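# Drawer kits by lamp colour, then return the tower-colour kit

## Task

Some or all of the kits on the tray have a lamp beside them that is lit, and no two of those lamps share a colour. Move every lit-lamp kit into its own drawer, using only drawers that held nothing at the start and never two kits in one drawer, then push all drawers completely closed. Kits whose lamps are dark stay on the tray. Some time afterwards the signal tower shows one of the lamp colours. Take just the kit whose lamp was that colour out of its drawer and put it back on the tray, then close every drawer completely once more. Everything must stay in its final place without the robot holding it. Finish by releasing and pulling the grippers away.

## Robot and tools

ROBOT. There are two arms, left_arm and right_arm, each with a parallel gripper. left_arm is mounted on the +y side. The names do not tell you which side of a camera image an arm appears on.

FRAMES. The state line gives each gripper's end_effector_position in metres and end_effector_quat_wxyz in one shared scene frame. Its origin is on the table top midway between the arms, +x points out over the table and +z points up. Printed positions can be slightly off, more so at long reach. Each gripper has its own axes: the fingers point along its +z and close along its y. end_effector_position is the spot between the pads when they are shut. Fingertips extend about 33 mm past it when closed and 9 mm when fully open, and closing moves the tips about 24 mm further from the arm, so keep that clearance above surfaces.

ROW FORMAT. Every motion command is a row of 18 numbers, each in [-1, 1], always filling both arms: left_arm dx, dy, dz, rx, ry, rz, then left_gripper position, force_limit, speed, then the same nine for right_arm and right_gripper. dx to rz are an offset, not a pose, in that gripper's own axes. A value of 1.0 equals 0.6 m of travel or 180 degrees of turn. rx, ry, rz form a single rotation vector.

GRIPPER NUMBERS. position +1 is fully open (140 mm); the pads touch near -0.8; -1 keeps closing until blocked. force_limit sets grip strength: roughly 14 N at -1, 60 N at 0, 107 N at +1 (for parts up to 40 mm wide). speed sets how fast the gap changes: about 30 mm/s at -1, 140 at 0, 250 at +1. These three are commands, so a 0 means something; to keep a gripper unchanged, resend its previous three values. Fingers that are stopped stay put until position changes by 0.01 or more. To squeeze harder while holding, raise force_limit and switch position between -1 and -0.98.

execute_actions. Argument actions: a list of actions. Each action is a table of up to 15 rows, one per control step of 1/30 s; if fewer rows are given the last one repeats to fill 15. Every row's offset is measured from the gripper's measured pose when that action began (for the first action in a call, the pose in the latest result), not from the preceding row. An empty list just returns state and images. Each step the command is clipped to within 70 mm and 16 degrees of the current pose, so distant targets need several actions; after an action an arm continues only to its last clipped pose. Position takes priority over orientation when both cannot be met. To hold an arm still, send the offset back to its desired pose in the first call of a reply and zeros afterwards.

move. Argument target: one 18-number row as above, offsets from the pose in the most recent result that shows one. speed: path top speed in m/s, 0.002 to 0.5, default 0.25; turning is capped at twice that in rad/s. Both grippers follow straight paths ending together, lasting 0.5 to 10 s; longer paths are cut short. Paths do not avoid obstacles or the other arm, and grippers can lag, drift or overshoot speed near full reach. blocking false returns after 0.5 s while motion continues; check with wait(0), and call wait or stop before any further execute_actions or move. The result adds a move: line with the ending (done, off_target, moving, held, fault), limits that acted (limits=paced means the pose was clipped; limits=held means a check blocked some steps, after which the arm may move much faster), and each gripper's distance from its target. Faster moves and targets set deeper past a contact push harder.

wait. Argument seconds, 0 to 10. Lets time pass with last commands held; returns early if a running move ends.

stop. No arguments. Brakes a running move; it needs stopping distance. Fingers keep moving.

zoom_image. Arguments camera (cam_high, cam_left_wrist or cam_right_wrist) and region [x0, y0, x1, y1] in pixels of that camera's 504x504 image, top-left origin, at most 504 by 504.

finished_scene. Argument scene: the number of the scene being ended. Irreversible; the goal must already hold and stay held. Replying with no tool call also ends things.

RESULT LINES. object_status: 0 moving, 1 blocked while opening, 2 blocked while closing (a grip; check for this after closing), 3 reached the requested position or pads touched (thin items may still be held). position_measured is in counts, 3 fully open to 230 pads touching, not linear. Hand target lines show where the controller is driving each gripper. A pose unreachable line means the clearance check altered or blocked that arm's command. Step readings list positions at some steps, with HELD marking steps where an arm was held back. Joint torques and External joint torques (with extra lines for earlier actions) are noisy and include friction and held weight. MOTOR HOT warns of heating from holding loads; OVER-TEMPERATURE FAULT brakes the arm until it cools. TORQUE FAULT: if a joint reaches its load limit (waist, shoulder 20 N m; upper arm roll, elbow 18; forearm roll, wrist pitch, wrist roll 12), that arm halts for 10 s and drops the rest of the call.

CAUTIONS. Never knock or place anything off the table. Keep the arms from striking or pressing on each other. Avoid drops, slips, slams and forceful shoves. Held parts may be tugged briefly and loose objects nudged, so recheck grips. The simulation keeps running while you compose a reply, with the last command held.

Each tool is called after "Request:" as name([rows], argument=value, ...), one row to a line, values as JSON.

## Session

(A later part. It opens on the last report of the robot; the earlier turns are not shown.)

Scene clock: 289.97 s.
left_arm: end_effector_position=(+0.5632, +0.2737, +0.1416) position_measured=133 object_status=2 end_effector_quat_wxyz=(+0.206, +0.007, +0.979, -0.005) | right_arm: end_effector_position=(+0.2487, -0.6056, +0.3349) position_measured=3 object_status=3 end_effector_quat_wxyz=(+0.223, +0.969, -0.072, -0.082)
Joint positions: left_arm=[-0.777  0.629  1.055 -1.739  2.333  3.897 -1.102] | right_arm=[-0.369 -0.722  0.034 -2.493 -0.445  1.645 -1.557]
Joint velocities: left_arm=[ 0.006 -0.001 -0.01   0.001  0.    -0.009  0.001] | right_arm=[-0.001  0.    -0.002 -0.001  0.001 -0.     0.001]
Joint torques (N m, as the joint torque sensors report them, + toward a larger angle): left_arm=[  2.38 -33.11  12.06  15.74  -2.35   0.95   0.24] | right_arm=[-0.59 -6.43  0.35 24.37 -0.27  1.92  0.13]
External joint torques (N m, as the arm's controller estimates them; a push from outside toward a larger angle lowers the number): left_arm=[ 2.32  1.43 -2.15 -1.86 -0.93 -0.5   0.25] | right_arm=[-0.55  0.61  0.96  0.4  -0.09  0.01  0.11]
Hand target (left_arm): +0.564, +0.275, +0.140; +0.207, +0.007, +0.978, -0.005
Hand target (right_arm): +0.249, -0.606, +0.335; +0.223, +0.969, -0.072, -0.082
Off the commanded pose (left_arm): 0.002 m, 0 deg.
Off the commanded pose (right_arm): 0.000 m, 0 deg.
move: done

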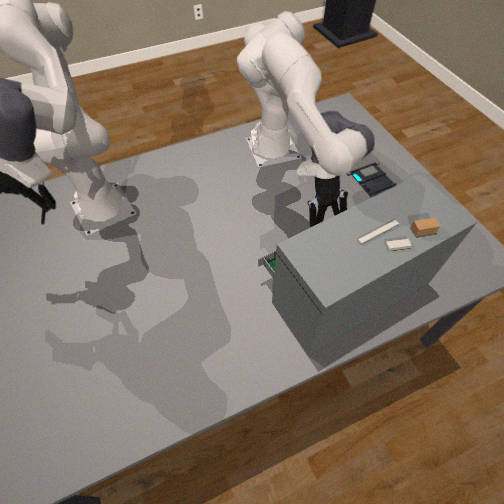

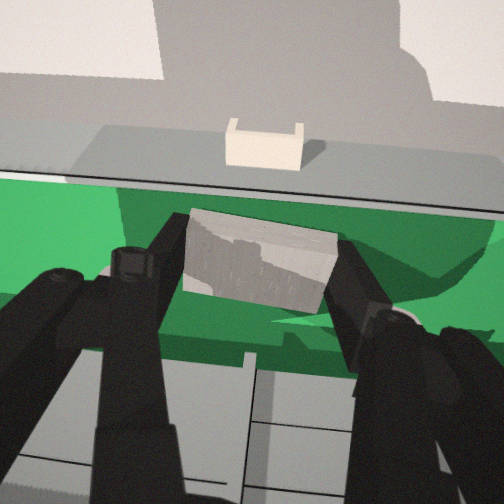

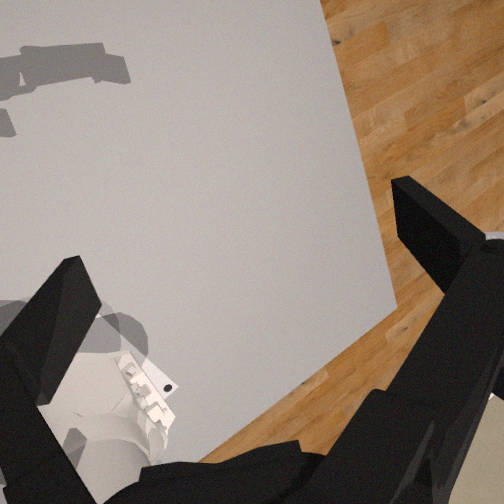

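Request:
move(target=[0,0,0,0,0,0,0.25,0,-0.5,0,0,0,0,0,0,1,0,0])

Request:
move(target=[0,0,-0.117,0,0,0,0.25,0,-0.5,0,0,0,0,0,0,1,0,0], speed=0.08)

Request:
move(target=[0.136,-0.01,-0.042,0,0,0,0.1,0,0,0,0,0,0,0,0,1,0,0], speed=0.1)

Request:
move(target=[-0.02,0,0.105,0,-0.08,0,0.1,0,0,0,0,0,0,0,0,1,0,0], speed=0.06)

Scene clock: 294.63 s.
left_arm: end_effector_position=(+0.5636, +0.2738, +0.1414) position_measured=98 object_status=3 end_effector_quat_wxyz=(+0.206, +0.007, +0.978, -0.005) | right_arm: end_effector_position=(+0.2487, -0.6056, +0.3349) position_measured=3 object_status=3 end_effector_quat_wxyz=(+0.223, +0.969, -0.072, -0.082)
Joint positions: left_arm=[-0.776  0.629  1.054 -1.74   2.333  3.895 -1.101] | right_arm=[-0.369 -0.722  0.034 -2.493 -0.445  1.645 -1.557]
Joint velocities: left_arm=[ 0.     0.001 -0.    -0.001  0.001  0.     0.   ] | right_arm=[-0.001  0.002  0.001  0.001  0.    -0.     0.   ]
Joint torques (N m, as the joint torque sensors report them, + toward a larger angle): left_arm=[  0.21 -33.52  14.58  17.24  -1.35   1.67   0.07] | right_arm=[-0.49 -6.48  0.48 24.33 -0.28  1.91  0.14]
External joint torques (N m, as the arm's controller estimates them; a push from outside toward a larger angle lowers the number): left_arm=[ 0.17  0.88  0.48 -0.29  0.06  0.22  0.08] | right_arm=[-0.44  0.56  1.08  0.28 -0.1  -0.01  0.12]
Hand target (left_arm): +0.563, +0.274, +0.142; +0.206, +0.007, +0.979, -0.005
Hand target (right_arm): +0.249, -0.606, +0.335; +0.223, +0.969, -0.072, -0.082
Off the commanded pose (left_arm): 0.000 m, 0 deg.
Off the commanded pose (right_arm): 0.000 m, 0 deg.
move: done

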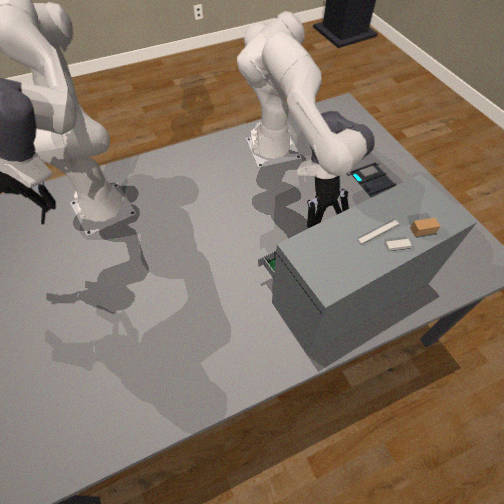

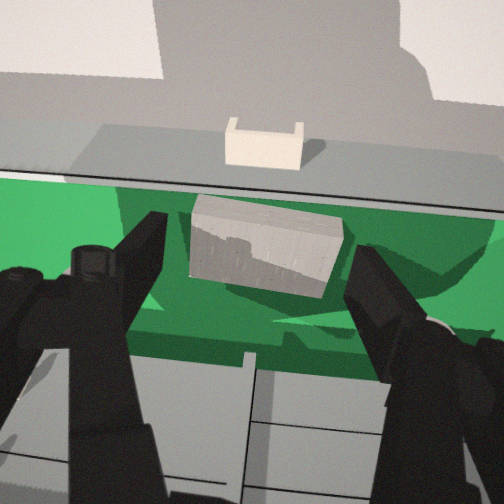

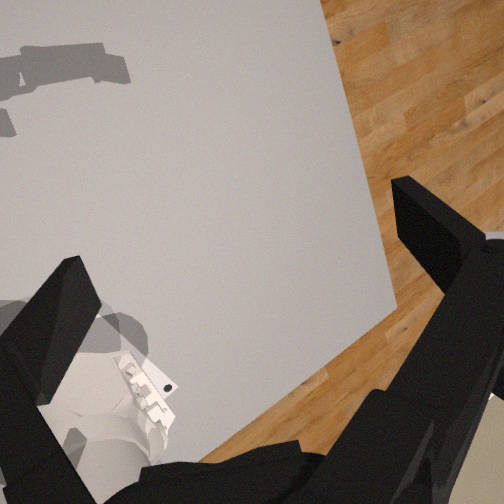

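Scene clock: 295.97 s.
left_arm: end_effector_position=(+0.5390, +0.2758, +0.2084) position_measured=98 object_status=3 end_effector_quat_wxyz=(+0.211, +0.010, +0.977, -0.003) | right_arm: end_effector_position=(+0.2487, -0.6056, +0.3349) position_measured=3 object_status=3 end_effector_quat_wxyz=(+0.223, +0.969, -0.072, -0.082)
Joint positions: left_arm=[-0.951  0.539  1.239 -1.761  2.425  3.982 -1.162] | right_arm=[-0.369 -0.722  0.034 -2.493 -0.445  1.645 -1.557]
Joint velocities: left_arm=[-0.005  0.001  0.009 -0.002 -0.     0.011 -0.011] | right_arm=[-0.    -0.001  0.001  0.001  0.     0.     0.002]
Joint torques (N m, as the joint torque sensors report them, + toward a larger angle): left_arm=[ -1.4  -25.72  14.31  16.54  -1.04   1.77  -0.19] | right_arm=[-0.44 -6.37  0.68 24.36 -0.29  1.93  0.12]
External joint torques (N m, as the arm's controller estimates them; a push from outside toward a larger angle lowers the number): left_arm=[-1.36  2.27  0.82 -1.61  0.35  0.39 -0.18] | right_arm=[-0.49  0.79  1.17  0.26 -0.11 -0.01  0.1 ]
Hand target (left_arm): +0.536, +0.276, +0.207; +0.208, +0.007, +0.978, -0.003
Hand target (right_arm): +0.249, -0.606, +0.335; +0.223, +0.969, -0.072, -0.082
Off the commanded pose (left_arm): 0.005 m, 1 deg.
Off the commanded pose (right_arm): 0.000 m, 0 deg.
move: off_target (left_arm)

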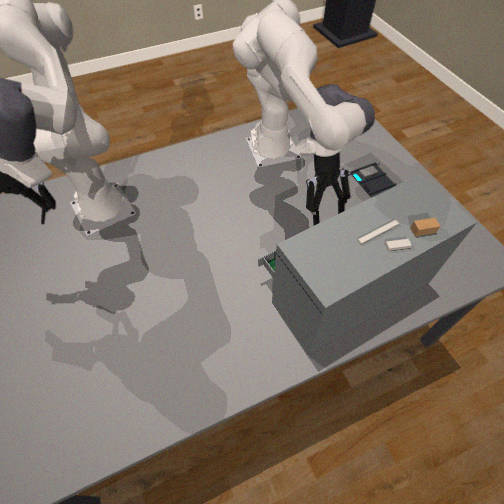

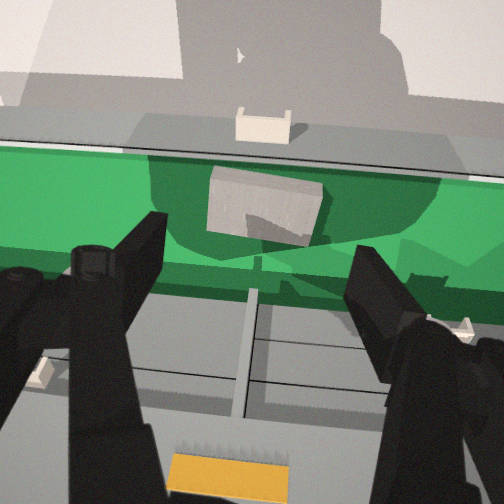

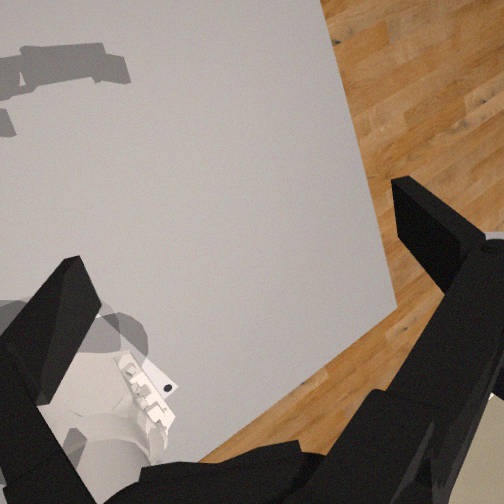

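Scene clock: 297.30 s.
left_arm: end_effector_position=(+0.4552, +0.2713, +0.2030) position_measured=117 object_status=3 end_effector_quat_wxyz=(+0.213, +0.013, +0.977, -0.003) | right_arm: end_effector_position=(+0.2487, -0.6056, +0.3349) position_measured=3 object_status=3 end_effector_quat_wxyz=(+0.223, +0.969, -0.072, -0.082)
Joint positions: left_arm=[-1.477  0.39   1.642 -2.093  2.539  3.849 -1.202] | right_arm=[-0.369 -0.722  0.034 -2.493 -0.445  1.645 -1.557]
Joint velocities: left_arm=[-0.009  0.001  0.007 -0.004  0.    -0.012 -0.   ] | right_arm=[-0.001  0.001  0.     0.001 -0.001  0.    -0.001]
Joint torques (N m, as the joint torque sensors report them, + toward a larger angle): left_arm=[ -1.64 -10.08  10.87  16.35  -2.02   0.87  -0.06] | right_arm=[-0.49 -6.5   0.44 24.42 -0.29  1.91  0.12]
External joint torques (N m, as the arm's controller estimates them; a push from outside toward a larger angle lowers the number): left_arm=[-1.57  0.72  0.32 -2.55 -0.72 -0.49 -0.05] | right_arm=[-0.46  0.55  1.02  0.38 -0.1  -0.01  0.1 ]
Hand target (left_arm): +0.456, +0.271, +0.202; +0.215, +0.011, +0.977, -0.002
Hand target (right_arm): +0.249, -0.606, +0.335; +0.223, +0.969, -0.072, -0.082
Off the commanded pose (left_arm): 0.005 m, 0 deg.
Off the commanded pose (right_arm): 0.000 m, 0 deg.
move: off_target (left_arm)

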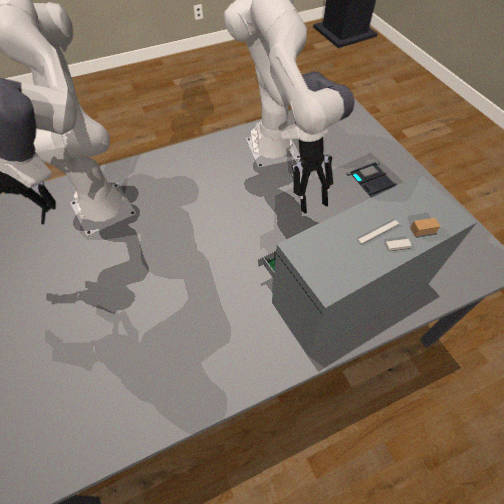

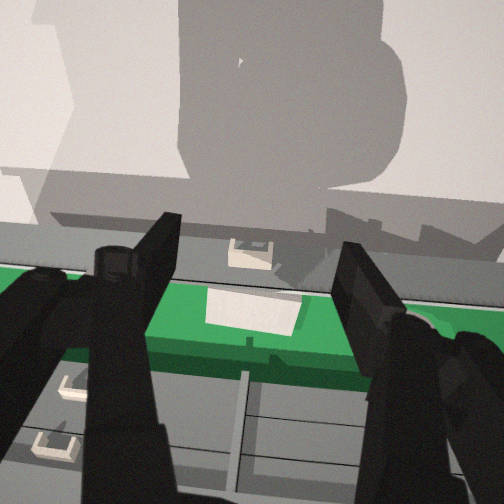

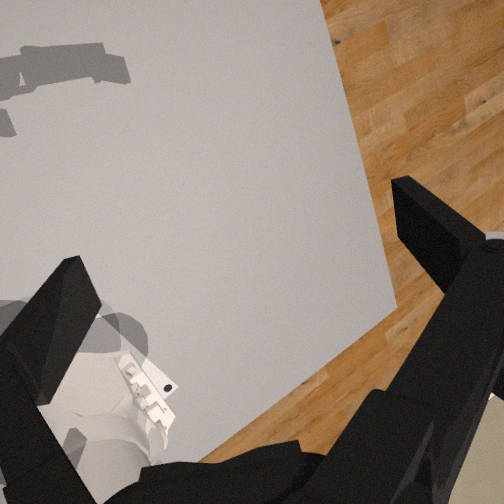

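Scene clock: 299.97 s.
left_arm: end_effector_position=(+0.4937, +0.2665, +0.1556) position_measured=117 object_status=3 end_effector_quat_wxyz=(+0.337, +0.009, +0.941, -0.010) | right_arm: end_effector_position=(+0.2487, -0.6056, +0.3349) position_measured=3 object_status=3 end_effector_quat_wxyz=(+0.223, +0.969, -0.072, -0.082)
Joint positions: left_arm=[-1.692  0.17   1.73  -2.335  2.557  3.313 -1.161] | right_arm=[-0.369 -0.722  0.034 -2.493 -0.445  1.645 -1.557]
Joint velocities: left_arm=[-0.    -0.001 -0.003 -0.     0.001 -0.014  0.004] | right_arm=[-0.001  0.001 -0.001  0.     0.001  0.    -0.   ]
Joint torques (N m, as the joint torque sensors report them, + toward a larger angle): left_arm=[ 1.51 -3.67  2.92 18.44 -0.36  0.    0.22] | right_arm=[-0.39 -6.32  0.51 24.39 -0.28  1.93  0.12]
External joint torques (N m, as the arm's controller estimates them; a push from outside toward a larger angle lowers the number): left_arm=[ 1.59 -2.08 -1.57 -0.99  1.02 -0.56  0.24] | right_arm=[-0.32  0.67  1.15  0.37 -0.09  0.02  0.1 ]
Hand target (left_arm): +0.494, +0.268, +0.155; +0.338, +0.013, +0.941, -0.008
Hand target (right_arm): +0.249, -0.606, +0.335; +0.223, +0.969, -0.072, -0.082
Off the commanded pose (left_arm): 0.006 m, 1 deg.
Off the commanded pose (right_arm): 0.000 m, 0 deg.
move: off_target (left_arm)

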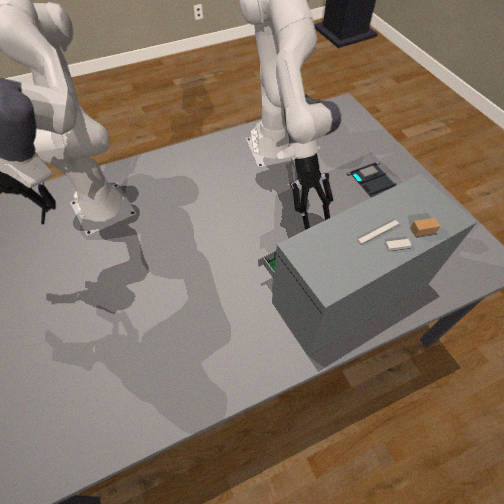

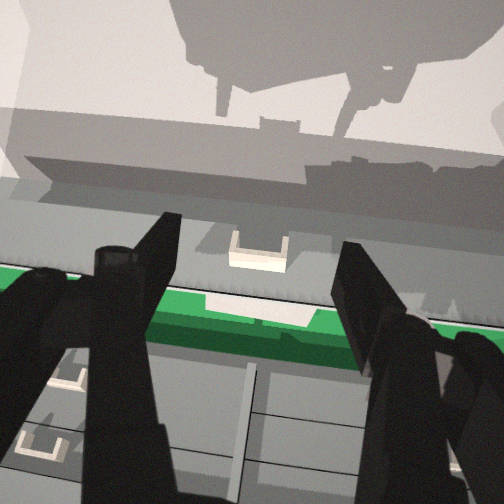

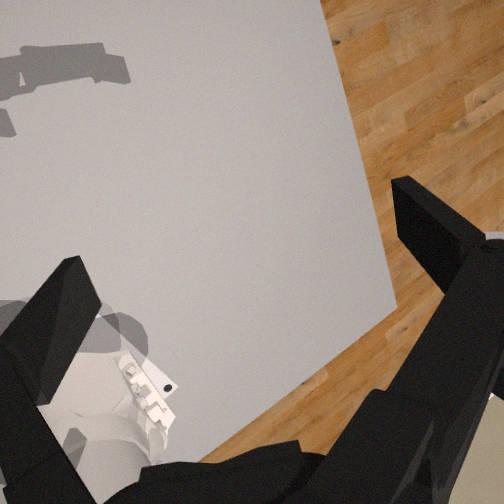

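Request:
move(target=[0.013,0.002,0.025,0,0,0,0.1,0,0,0,0,0,0,0,0,1,0,0], speed=0.025)

Request:
move(target=[0,0,0,0,0,0,-1,0,0,0,0,0,0,0,0,1,0,0])

Scene clock: 303.20 s.
left_arm: end_effector_position=(+0.4944, +0.2672, +0.1365) position_measured=117 object_status=3 end_effector_quat_wxyz=(+0.334, +0.007, +0.942, -0.011) | right_arm: end_effector_position=(+0.2487, -0.6056, +0.3349) position_measured=3 object_status=3 end_effector_quat_wxyz=(+0.223, +0.969, -0.072, -0.082)
Joint positions: left_arm=[-1.466  0.138  1.502 -2.349  2.533  3.263 -1.124] | right_arm=[-0.369 -0.722  0.034 -2.493 -0.445  1.645 -1.557]
Joint velocities: left_arm=[ 0.055 -0.    -0.057  0.004  0.002 -0.     0.007] | right_arm=[-0.     0.    -0.    -0.     0.    -0.001 -0.001]
Joint torques (N m, as the joint torque sensors report them, + toward a larger angle): left_arm=[ 2.59 -8.12  2.27 20.93 -1.61  0.2   0.29] | right_arm=[-0.58 -6.51  0.56 24.37 -0.27  1.93  0.13]
External joint torques (N m, as the arm's controller estimates them; a push from outside toward a larger angle lowers the number): left_arm=[ 2.62 -1.11 -1.44  1.79 -0.25 -0.39  0.3 ] | right_arm=[-0.54  0.54  1.17  0.34 -0.09  0.02  0.11]
Hand target (left_arm): +0.497, +0.267, +0.138; +0.336, +0.009, +0.942, -0.010
Hand target (right_arm): +0.249, -0.606, +0.335; +0.223, +0.969, -0.072, -0.082
Off the commanded pose (left_arm): 0.004 m, 0 deg.
Off the commanded pose (right_arm): 0.000 m, 0 deg.
move: off_target (left_arm)

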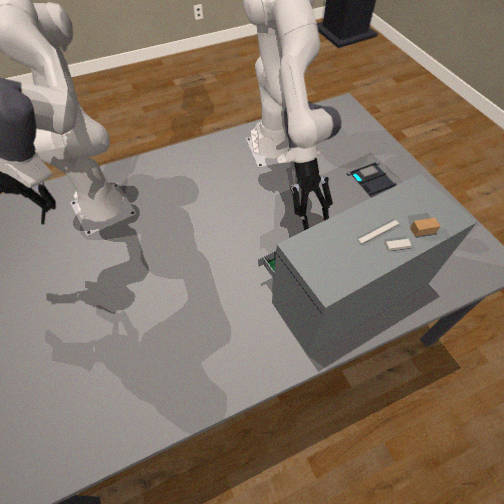

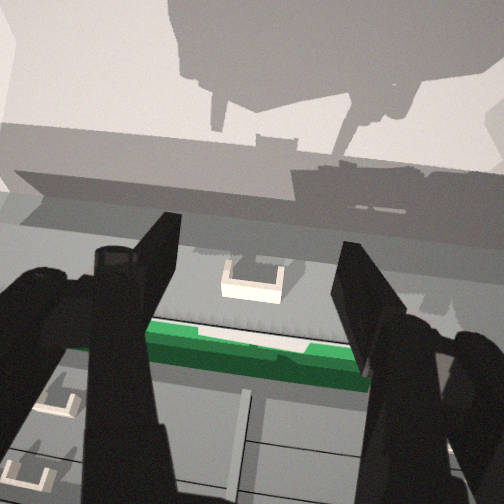

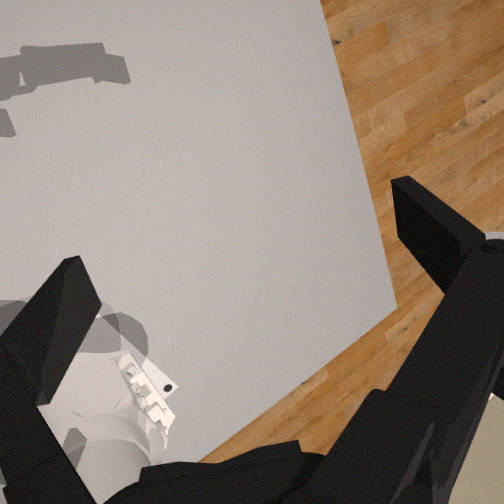

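Scene clock: 303.77 s.
left_arm: end_effector_position=(+0.4944, +0.2667, +0.1366) position_measured=193 object_status=2 end_effector_quat_wxyz=(+0.334, +0.007, +0.942, -0.011) | right_arm: end_effector_position=(+0.2487, -0.6056, +0.3349) position_measured=3 object_status=3 end_effector_quat_wxyz=(+0.223, +0.969, -0.072, -0.082)
Joint positions: left_arm=[-1.466  0.138  1.502 -2.349  2.533  3.264 -1.124] | right_arm=[-0.369 -0.722  0.034 -2.493 -0.445  1.645 -1.557]
Joint velocities: left_arm=[ 0.001 -0.     0.001 -0.001  0.001  0.    -0.001] | right_arm=[ 0.     0.001 -0.     0.001  0.    -0.     0.001]
Joint torques (N m, as the joint torque sensors report them, + toward a larger angle): left_arm=[ 1.09 -6.98  3.27 19.43 -1.38  0.5   0.06] | right_arm=[-0.21 -6.36  0.61 24.3  -0.3   1.91  0.1 ]
External joint torques (N m, as the arm's controller estimates them; a push from outside toward a larger angle lowers the number): left_arm=[ 1.02  0.07 -0.49  0.36 -0.01 -0.09  0.08] | right_arm=[-0.23  0.73  1.13  0.23 -0.12 -0.02  0.08]
Hand target (left_arm): +0.494, +0.267, +0.136; +0.334, +0.007, +0.942, -0.011
Hand target (right_arm): +0.249, -0.606, +0.335; +0.223, +0.969, -0.072, -0.082
Off the commanded pose (left_arm): 0.001 m, 0 deg.
Off the commanded pose (right_arm): 0.000 m, 0 deg.
move: done

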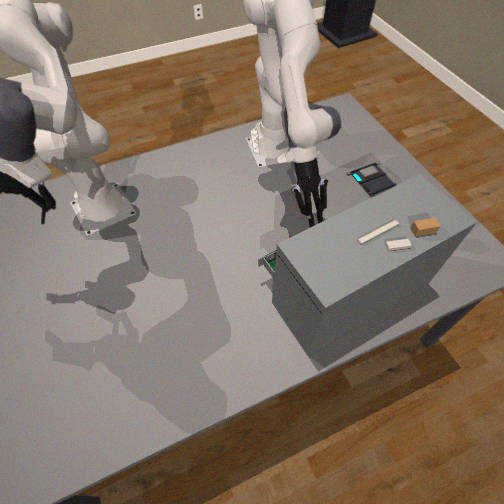

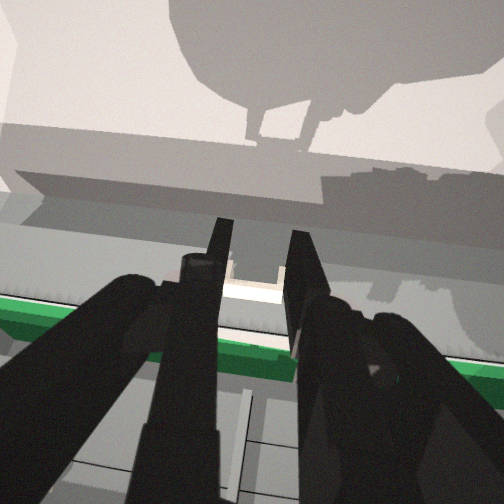

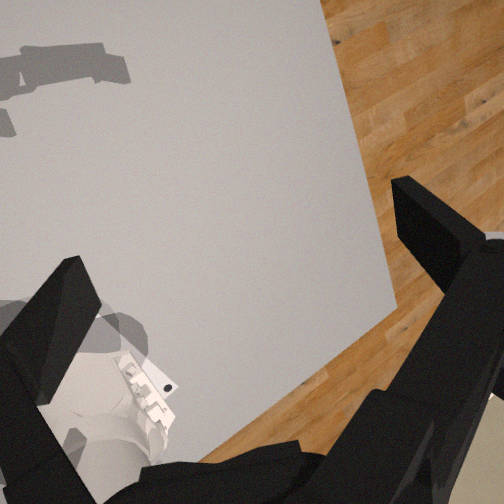

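Request:
move(target=[-0.152,0.024,0.118,0,-0.04,0,-1,0,0,0,0,0,0,0,0,1,0,0], speed=0.04)

Scene clock: 307.90 s.
left_arm: end_effector_position=(+0.6031, +0.2762, +0.1294) position_measured=193 object_status=2 end_effector_quat_wxyz=(+0.383, +0.005, +0.924, -0.017) | right_arm: end_effector_position=(+0.2487, -0.6056, +0.3349) position_measured=3 object_status=3 end_effector_quat_wxyz=(+0.223, +0.969, -0.072, -0.082)
Joint positions: left_arm=[-0.17   0.263  0.22  -2.076  2.687  3.168 -1.226] | right_arm=[-0.369 -0.722  0.034 -2.493 -0.445  1.645 -1.557]
Joint velocities: left_arm=[ 0.05   0.001 -0.047  0.003  0.009  0.    -0.011] | right_arm=[ 0.     0.    -0.001 -0.001  0.002 -0.     0.001]
Joint torques (N m, as the joint torque sensors report them, + toward a larger angle): left_arm=[  0.81 -32.88  -0.49  21.91  -0.34  -1.5   -0.03] | right_arm=[-0.54 -6.45  0.39 24.4  -0.29  1.91  0.11]
External joint torques (N m, as the arm's controller estimates them; a push from outside toward a larger angle lowers the number): left_arm=[ 0.95  2.93 -1.67  2.22  0.95 -1.67  0.  ] | right_arm=[-0.54  0.58  0.95  0.42 -0.11  0.    0.09]
Hand target (left_arm): +0.608, +0.277, +0.132; +0.389, +0.004, +0.921, -0.017
Hand target (right_arm): +0.249, -0.606, +0.335; +0.223, +0.969, -0.072, -0.082
Off the commanded pose (left_arm): 0.012 m, 1 deg.
Off the commanded pose (right_arm): 0.000 m, 0 deg.
move: off_target (left_arm)

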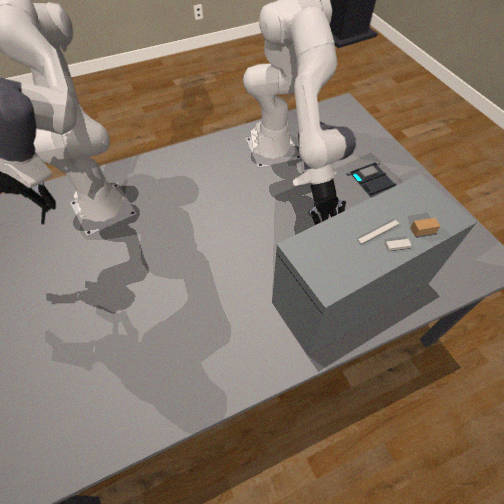

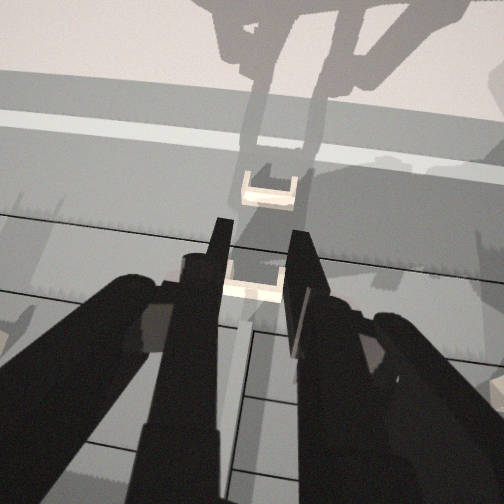

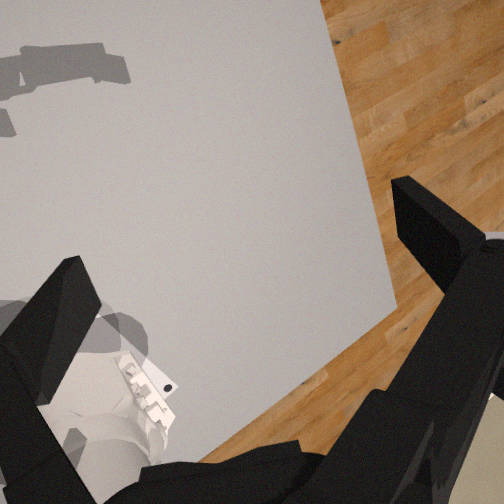

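Request:
move(target=[-0.02,0.008,-0.004,0,-0.01,0,-1,0,0,0,0,0,0,0,0,1,0,0], speed=0.015)

Scene clock: 310.60 s.
left_arm: end_effector_position=(+0.6027, +0.2763, +0.1295) position_measured=193 object_status=2 end_effector_quat_wxyz=(+0.386, +0.007, +0.922, -0.020) | right_arm: end_effector_position=(+0.2487, -0.6056, +0.3349) position_measured=3 object_status=3 end_effector_quat_wxyz=(+0.223, +0.969, -0.072, -0.082)
Joint positions: left_arm=[-0.117  0.257  0.164 -2.083  2.71   3.155 -1.235] | right_arm=[-0.369 -0.722  0.034 -2.493 -0.445  1.645 -1.557]
Joint velocities: left_arm=[ 0.017 -0.001 -0.016 -0.002  0.003 -0.004 -0.003] | right_arm=[-0.001  0.001 -0.001 -0.    -0.001 -0.     0.   ]
Joint torques (N m, as the joint torque sensors report them, + toward a larger angle): left_arm=[  3.52 -40.46   1.21  21.72  -0.02  -1.52  -0.08] | right_arm=[-0.54 -6.36  0.52 24.31 -0.27  1.93  0.09]
External joint torques (N m, as the arm's controller estimates them; a push from outside toward a larger angle lowers the number): left_arm=[ 3.55 -4.79  0.41  2.13  1.23 -1.66 -0.06] | right_arm=[-0.52  0.77  1.08  0.24 -0.09  0.01  0.07]
Hand target (left_arm): +0.610, +0.281, +0.140; +0.397, +0.005, +0.918, -0.018
Hand target (right_arm): +0.249, -0.606, +0.335; +0.223, +0.969, -0.072, -0.082
Off the commanded pose (left_arm): 0.013 m, 1 deg.
Off the commanded pose (right_arm): 0.000 m, 0 deg.
move: off_target (left_arm)

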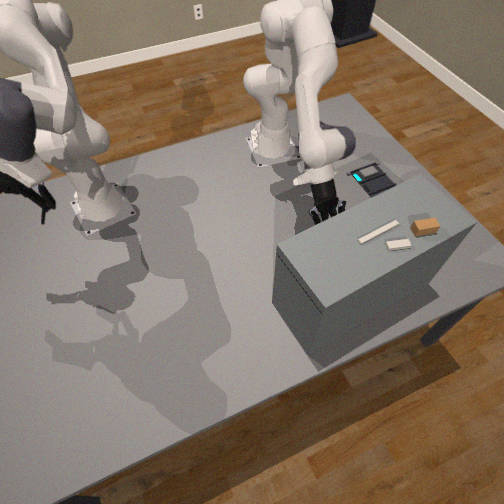

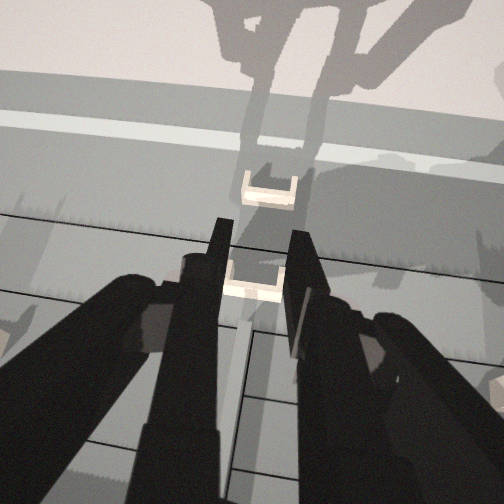

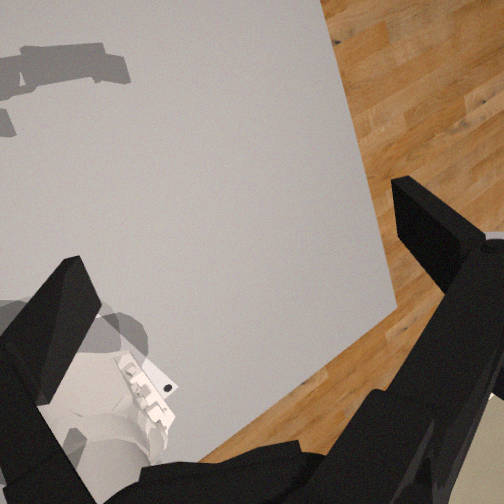

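Request:
move(target=[0,0,0,0,0,0,0.1,0,0,0,0,0,0,0,0,1,0,0])

Request:
move(target=[0,0,-0.075,0,0,0,0.1,0,0,0,0,0,0,0,0,1,0,0], speed=0.05)

Request:
move(target=[0.055,0,0.065,0,0,0,0.1,0,0,0,0,0,0,0,0,1,0,0], speed=0.04)

Scene clock: 315.30 s.
left_arm: end_effector_position=(+0.6026, +0.2763, +0.1292) position_measured=117 object_status=3 end_effector_quat_wxyz=(+0.386, +0.007, +0.922, -0.020) | right_arm: end_effector_position=(+0.2487, -0.6056, +0.3349) position_measured=3 object_status=3 end_effector_quat_wxyz=(+0.223, +0.969, -0.072, -0.082)
Joint positions: left_arm=[-0.115  0.257  0.162 -2.084  2.71   3.154 -1.236] | right_arm=[-0.369 -0.722  0.034 -2.493 -0.445  1.645 -1.557]
Joint velocities: left_arm=[ 0.001 -0.002 -0.     0.001 -0.     0.001  0.001] | right_arm=[ 0.001  0.     0.001  0.001 -0.    -0.001 -0.   ]
Joint torques (N m, as the joint torque sensors report them, + toward a larger angle): left_arm=[ -0.37 -34.89   1.39  20.16  -1.65   0.18   0.11] | right_arm=[-0.61 -6.28  0.47 24.19 -0.29  1.92  0.15]
External joint torques (N m, as the arm's controller estimates them; a push from outside toward a larger angle lowers the number): left_arm=[-0.41  1.03  0.55  0.46 -0.39  0.02  0.13] | right_arm=[-0.65  0.8   0.97  0.11 -0.11 -0.01  0.13]
Hand target (left_arm): +0.603, +0.276, +0.130; +0.386, +0.007, +0.922, -0.020
Hand target (right_arm): +0.249, -0.606, +0.335; +0.223, +0.969, -0.072, -0.082
Off the commanded pose (left_arm): 0.000 m, 0 deg.
Off the commanded pose (right_arm): 0.000 m, 0 deg.
move: done

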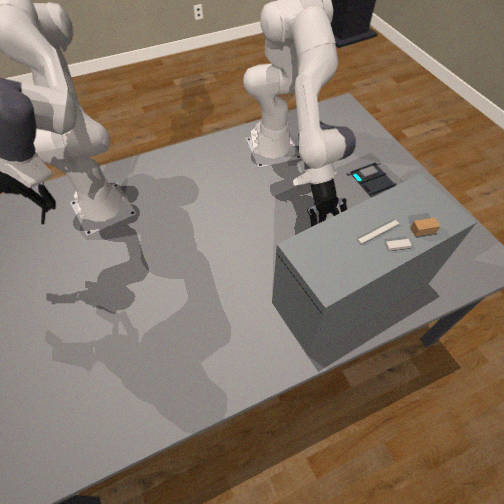

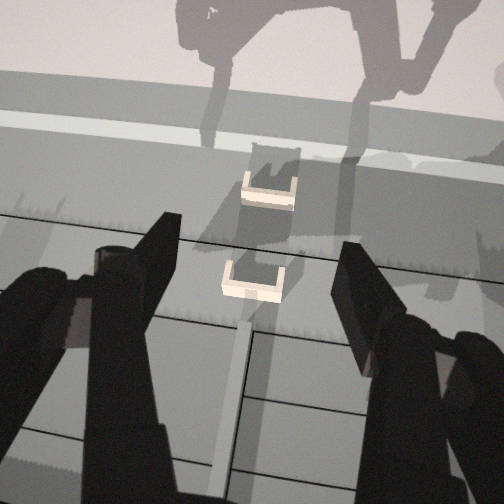

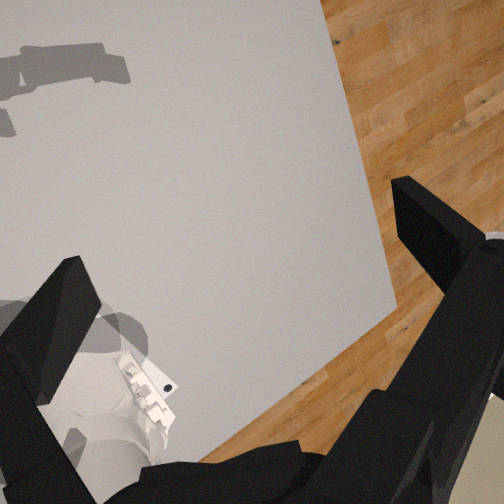

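Scene clock: 316.50 s.
left_arm: end_effector_position=(+0.5732, +0.2810, +0.1623) position_measured=117 object_status=3 end_effector_quat_wxyz=(+0.389, +0.001, +0.921, -0.022) | right_arm: end_effector_position=(+0.2487, -0.6056, +0.3349) position_measured=3 object_status=3 end_effector_quat_wxyz=(+0.223, +0.969, -0.072, -0.082)
Joint positions: left_arm=[-0.271  0.124  0.337 -2.19   2.637  3.181 -1.161] | right_arm=[-0.369 -0.722  0.034 -2.493 -0.445  1.645 -1.557]
Joint velocities: left_arm=[-0.119  0.001  0.122 -0.011 -0.063  0.009  0.079] | right_arm=[-0.    -0.    -0.001 -0.     0.     0.001 -0.001]
Joint torques (N m, as the joint torque sensors report them, + toward a larger angle): left_arm=[ -0.69 -30.73   1.59  17.5   -2.55   0.5    0.35] | right_arm=[-0.61 -6.56  0.4  24.37 -0.3   1.92  0.1 ]
External joint torques (N m, as the arm's controller estimates them; a push from outside toward a larger angle lowers the number): left_arm=[-0.65  0.23  0.74 -2.57 -1.12  0.3   0.38] | right_arm=[-0.58  0.45  1.01  0.41 -0.11  0.01  0.08]
Hand target (left_arm): +0.571, +0.279, +0.162; +0.387, +0.008, +0.922, -0.020
Hand target (right_arm): +0.249, -0.606, +0.335; +0.223, +0.969, -0.072, -0.082
Off the commanded pose (left_arm): 0.004 m, 1 deg.
Off the commanded pose (right_arm): 0.000 m, 0 deg.
move: off_target (left_arm)

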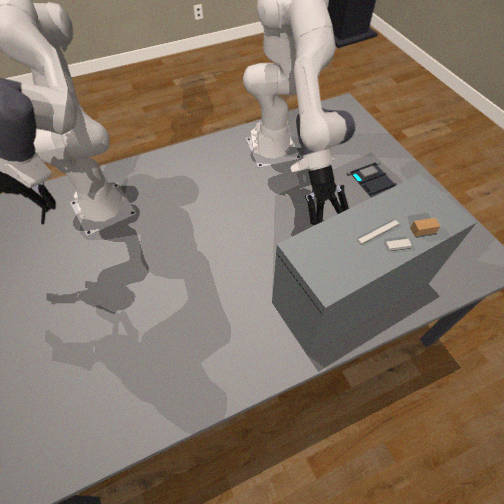

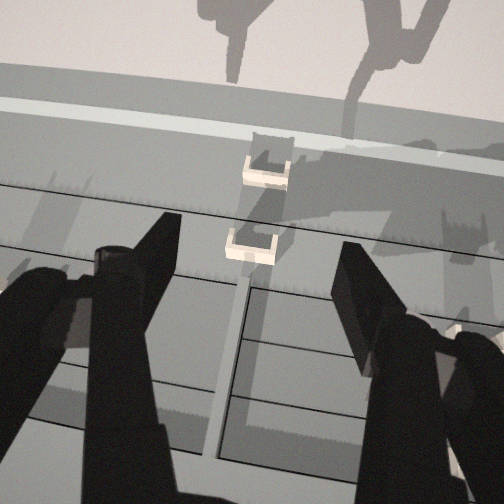

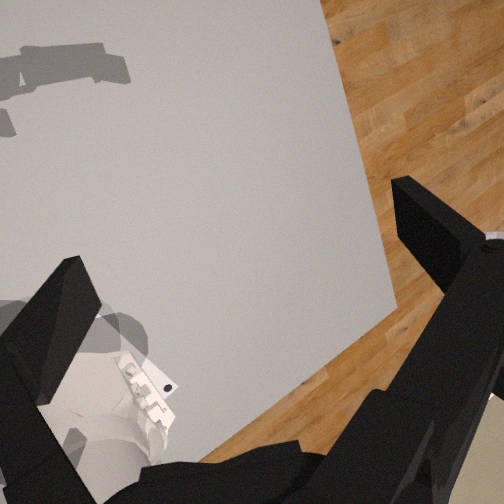

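Scene clock: 318.17 s.
left_arm: end_effector_position=(+0.5761, +0.2756, +0.1112) position_measured=117 object_status=3 end_effector_quat_wxyz=(+0.387, +0.005, +0.922, -0.024) | right_arm: end_effector_position=(+0.2487, -0.6056, +0.3349) position_measured=3 object_status=3 end_effector_quat_wxyz=(+0.223, +0.969, -0.072, -0.082)
Joint positions: left_arm=[-0.045  0.219  0.068 -2.189  2.784  3.076 -1.313] | right_arm=[-0.369 -0.722  0.034 -2.493 -0.445  1.645 -1.557]
Joint velocities: left_arm=[ 0.051  0.001 -0.048  0.     0.017 -0.015 -0.037] | right_arm=[-0.    -0.001  0.    -0.001 -0.001 -0.    -0.   ]
Joint torques (N m, as the joint torque sensors report them, + toward a larger angle): left_arm=[  1.84 -31.93  -0.72  18.51  -0.06  -0.43  -0.16] | right_arm=[-0.45 -6.42  0.42 24.43 -0.29  1.9   0.14]
External joint torques (N m, as the arm's controller estimates them; a push from outside toward a larger angle lowers the number): left_arm=[ 1.8   1.96 -0.89 -0.27  1.01 -0.54 -0.14] | right_arm=[-0.42  0.7   1.    0.39 -0.1  -0.01  0.12]
Hand target (left_arm): +0.578, +0.277, +0.111; +0.389, +0.000, +0.921, -0.025
Hand target (right_arm): +0.249, -0.606, +0.335; +0.223, +0.969, -0.072, -0.082
Off the commanded pose (left_arm): 0.004 m, 1 deg.
Off the commanded pose (right_arm): 0.000 m, 0 deg.
move: off_target (left_arm)

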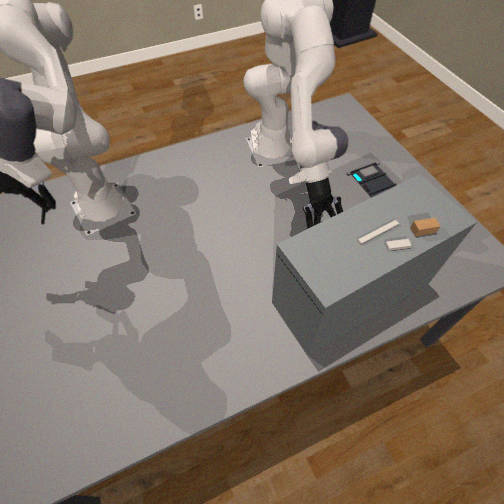

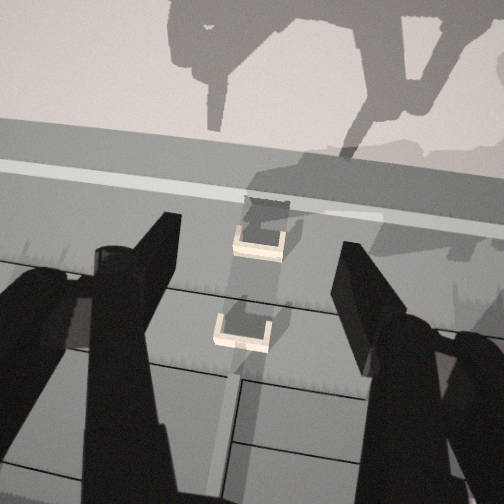

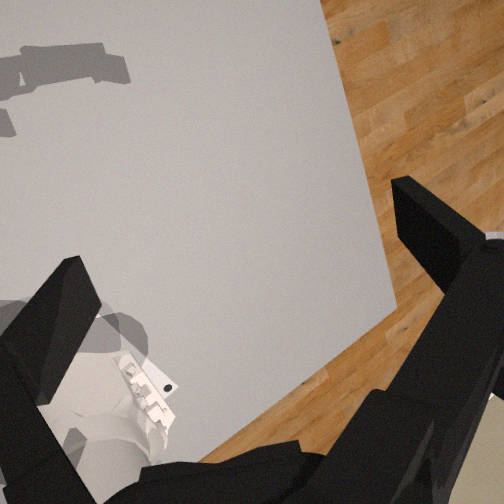

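Request:
move(target=[0,0,0.068,0,0,0,0.1,0,0,0,0,0,0,0,0,1,0,0], speed=0.025)

Scene clock: 321.37 s.
left_arm: end_effector_position=(+0.6026, +0.2725, +0.0813) position_measured=117 object_status=3 end_effector_quat_wxyz=(+0.385, +0.004, +0.923, -0.025) | right_arm: end_effector_position=(+0.2487, -0.6056, +0.3349) position_measured=3 object_status=3 end_effector_quat_wxyz=(+0.223, +0.969, -0.072, -0.082)
Joint positions: left_arm=[ 0.001  0.341  0.018 -2.092  2.807  3.053 -1.335] | right_arm=[-0.369 -0.722  0.034 -2.493 -0.445  1.645 -1.557]
Joint velocities: left_arm=[ 0.006 -0.002 -0.007  0.004 -0.001 -0.003  0.002] | right_arm=[-0.     0.001  0.001  0.    -0.001 -0.    -0.   ]
Joint torques (N m, as the joint torque sensors report them, + toward a larger angle): left_arm=[  1.69 -34.84  -2.43  19.52  -0.17  -0.44  -0.02] | right_arm=[-0.69 -6.26  0.42 24.28 -0.26  1.9   0.14]
External joint torques (N m, as the arm's controller estimates them; a push from outside toward a larger angle lowers the number): left_arm=[ 1.93  2.71 -1.91  1.03  0.87 -0.57  0.  ] | right_arm=[-0.73  0.81  0.92  0.25 -0.08 -0.03  0.12]
Hand target (left_arm): +0.605, +0.273, +0.082; +0.387, +0.004, +0.922, -0.025
Hand target (right_arm): +0.249, -0.606, +0.335; +0.223, +0.969, -0.072, -0.082
Off the commanded pose (left_arm): 0.003 m, 0 deg.
Off the commanded pose (right_arm): 0.000 m, 0 deg.
move: done

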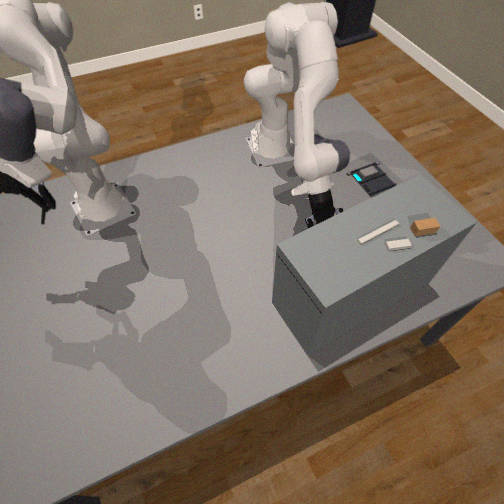

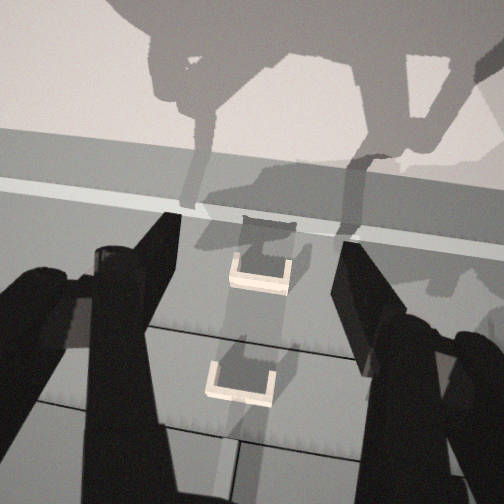

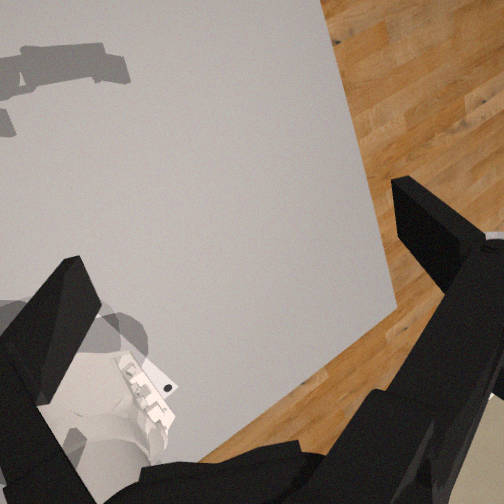

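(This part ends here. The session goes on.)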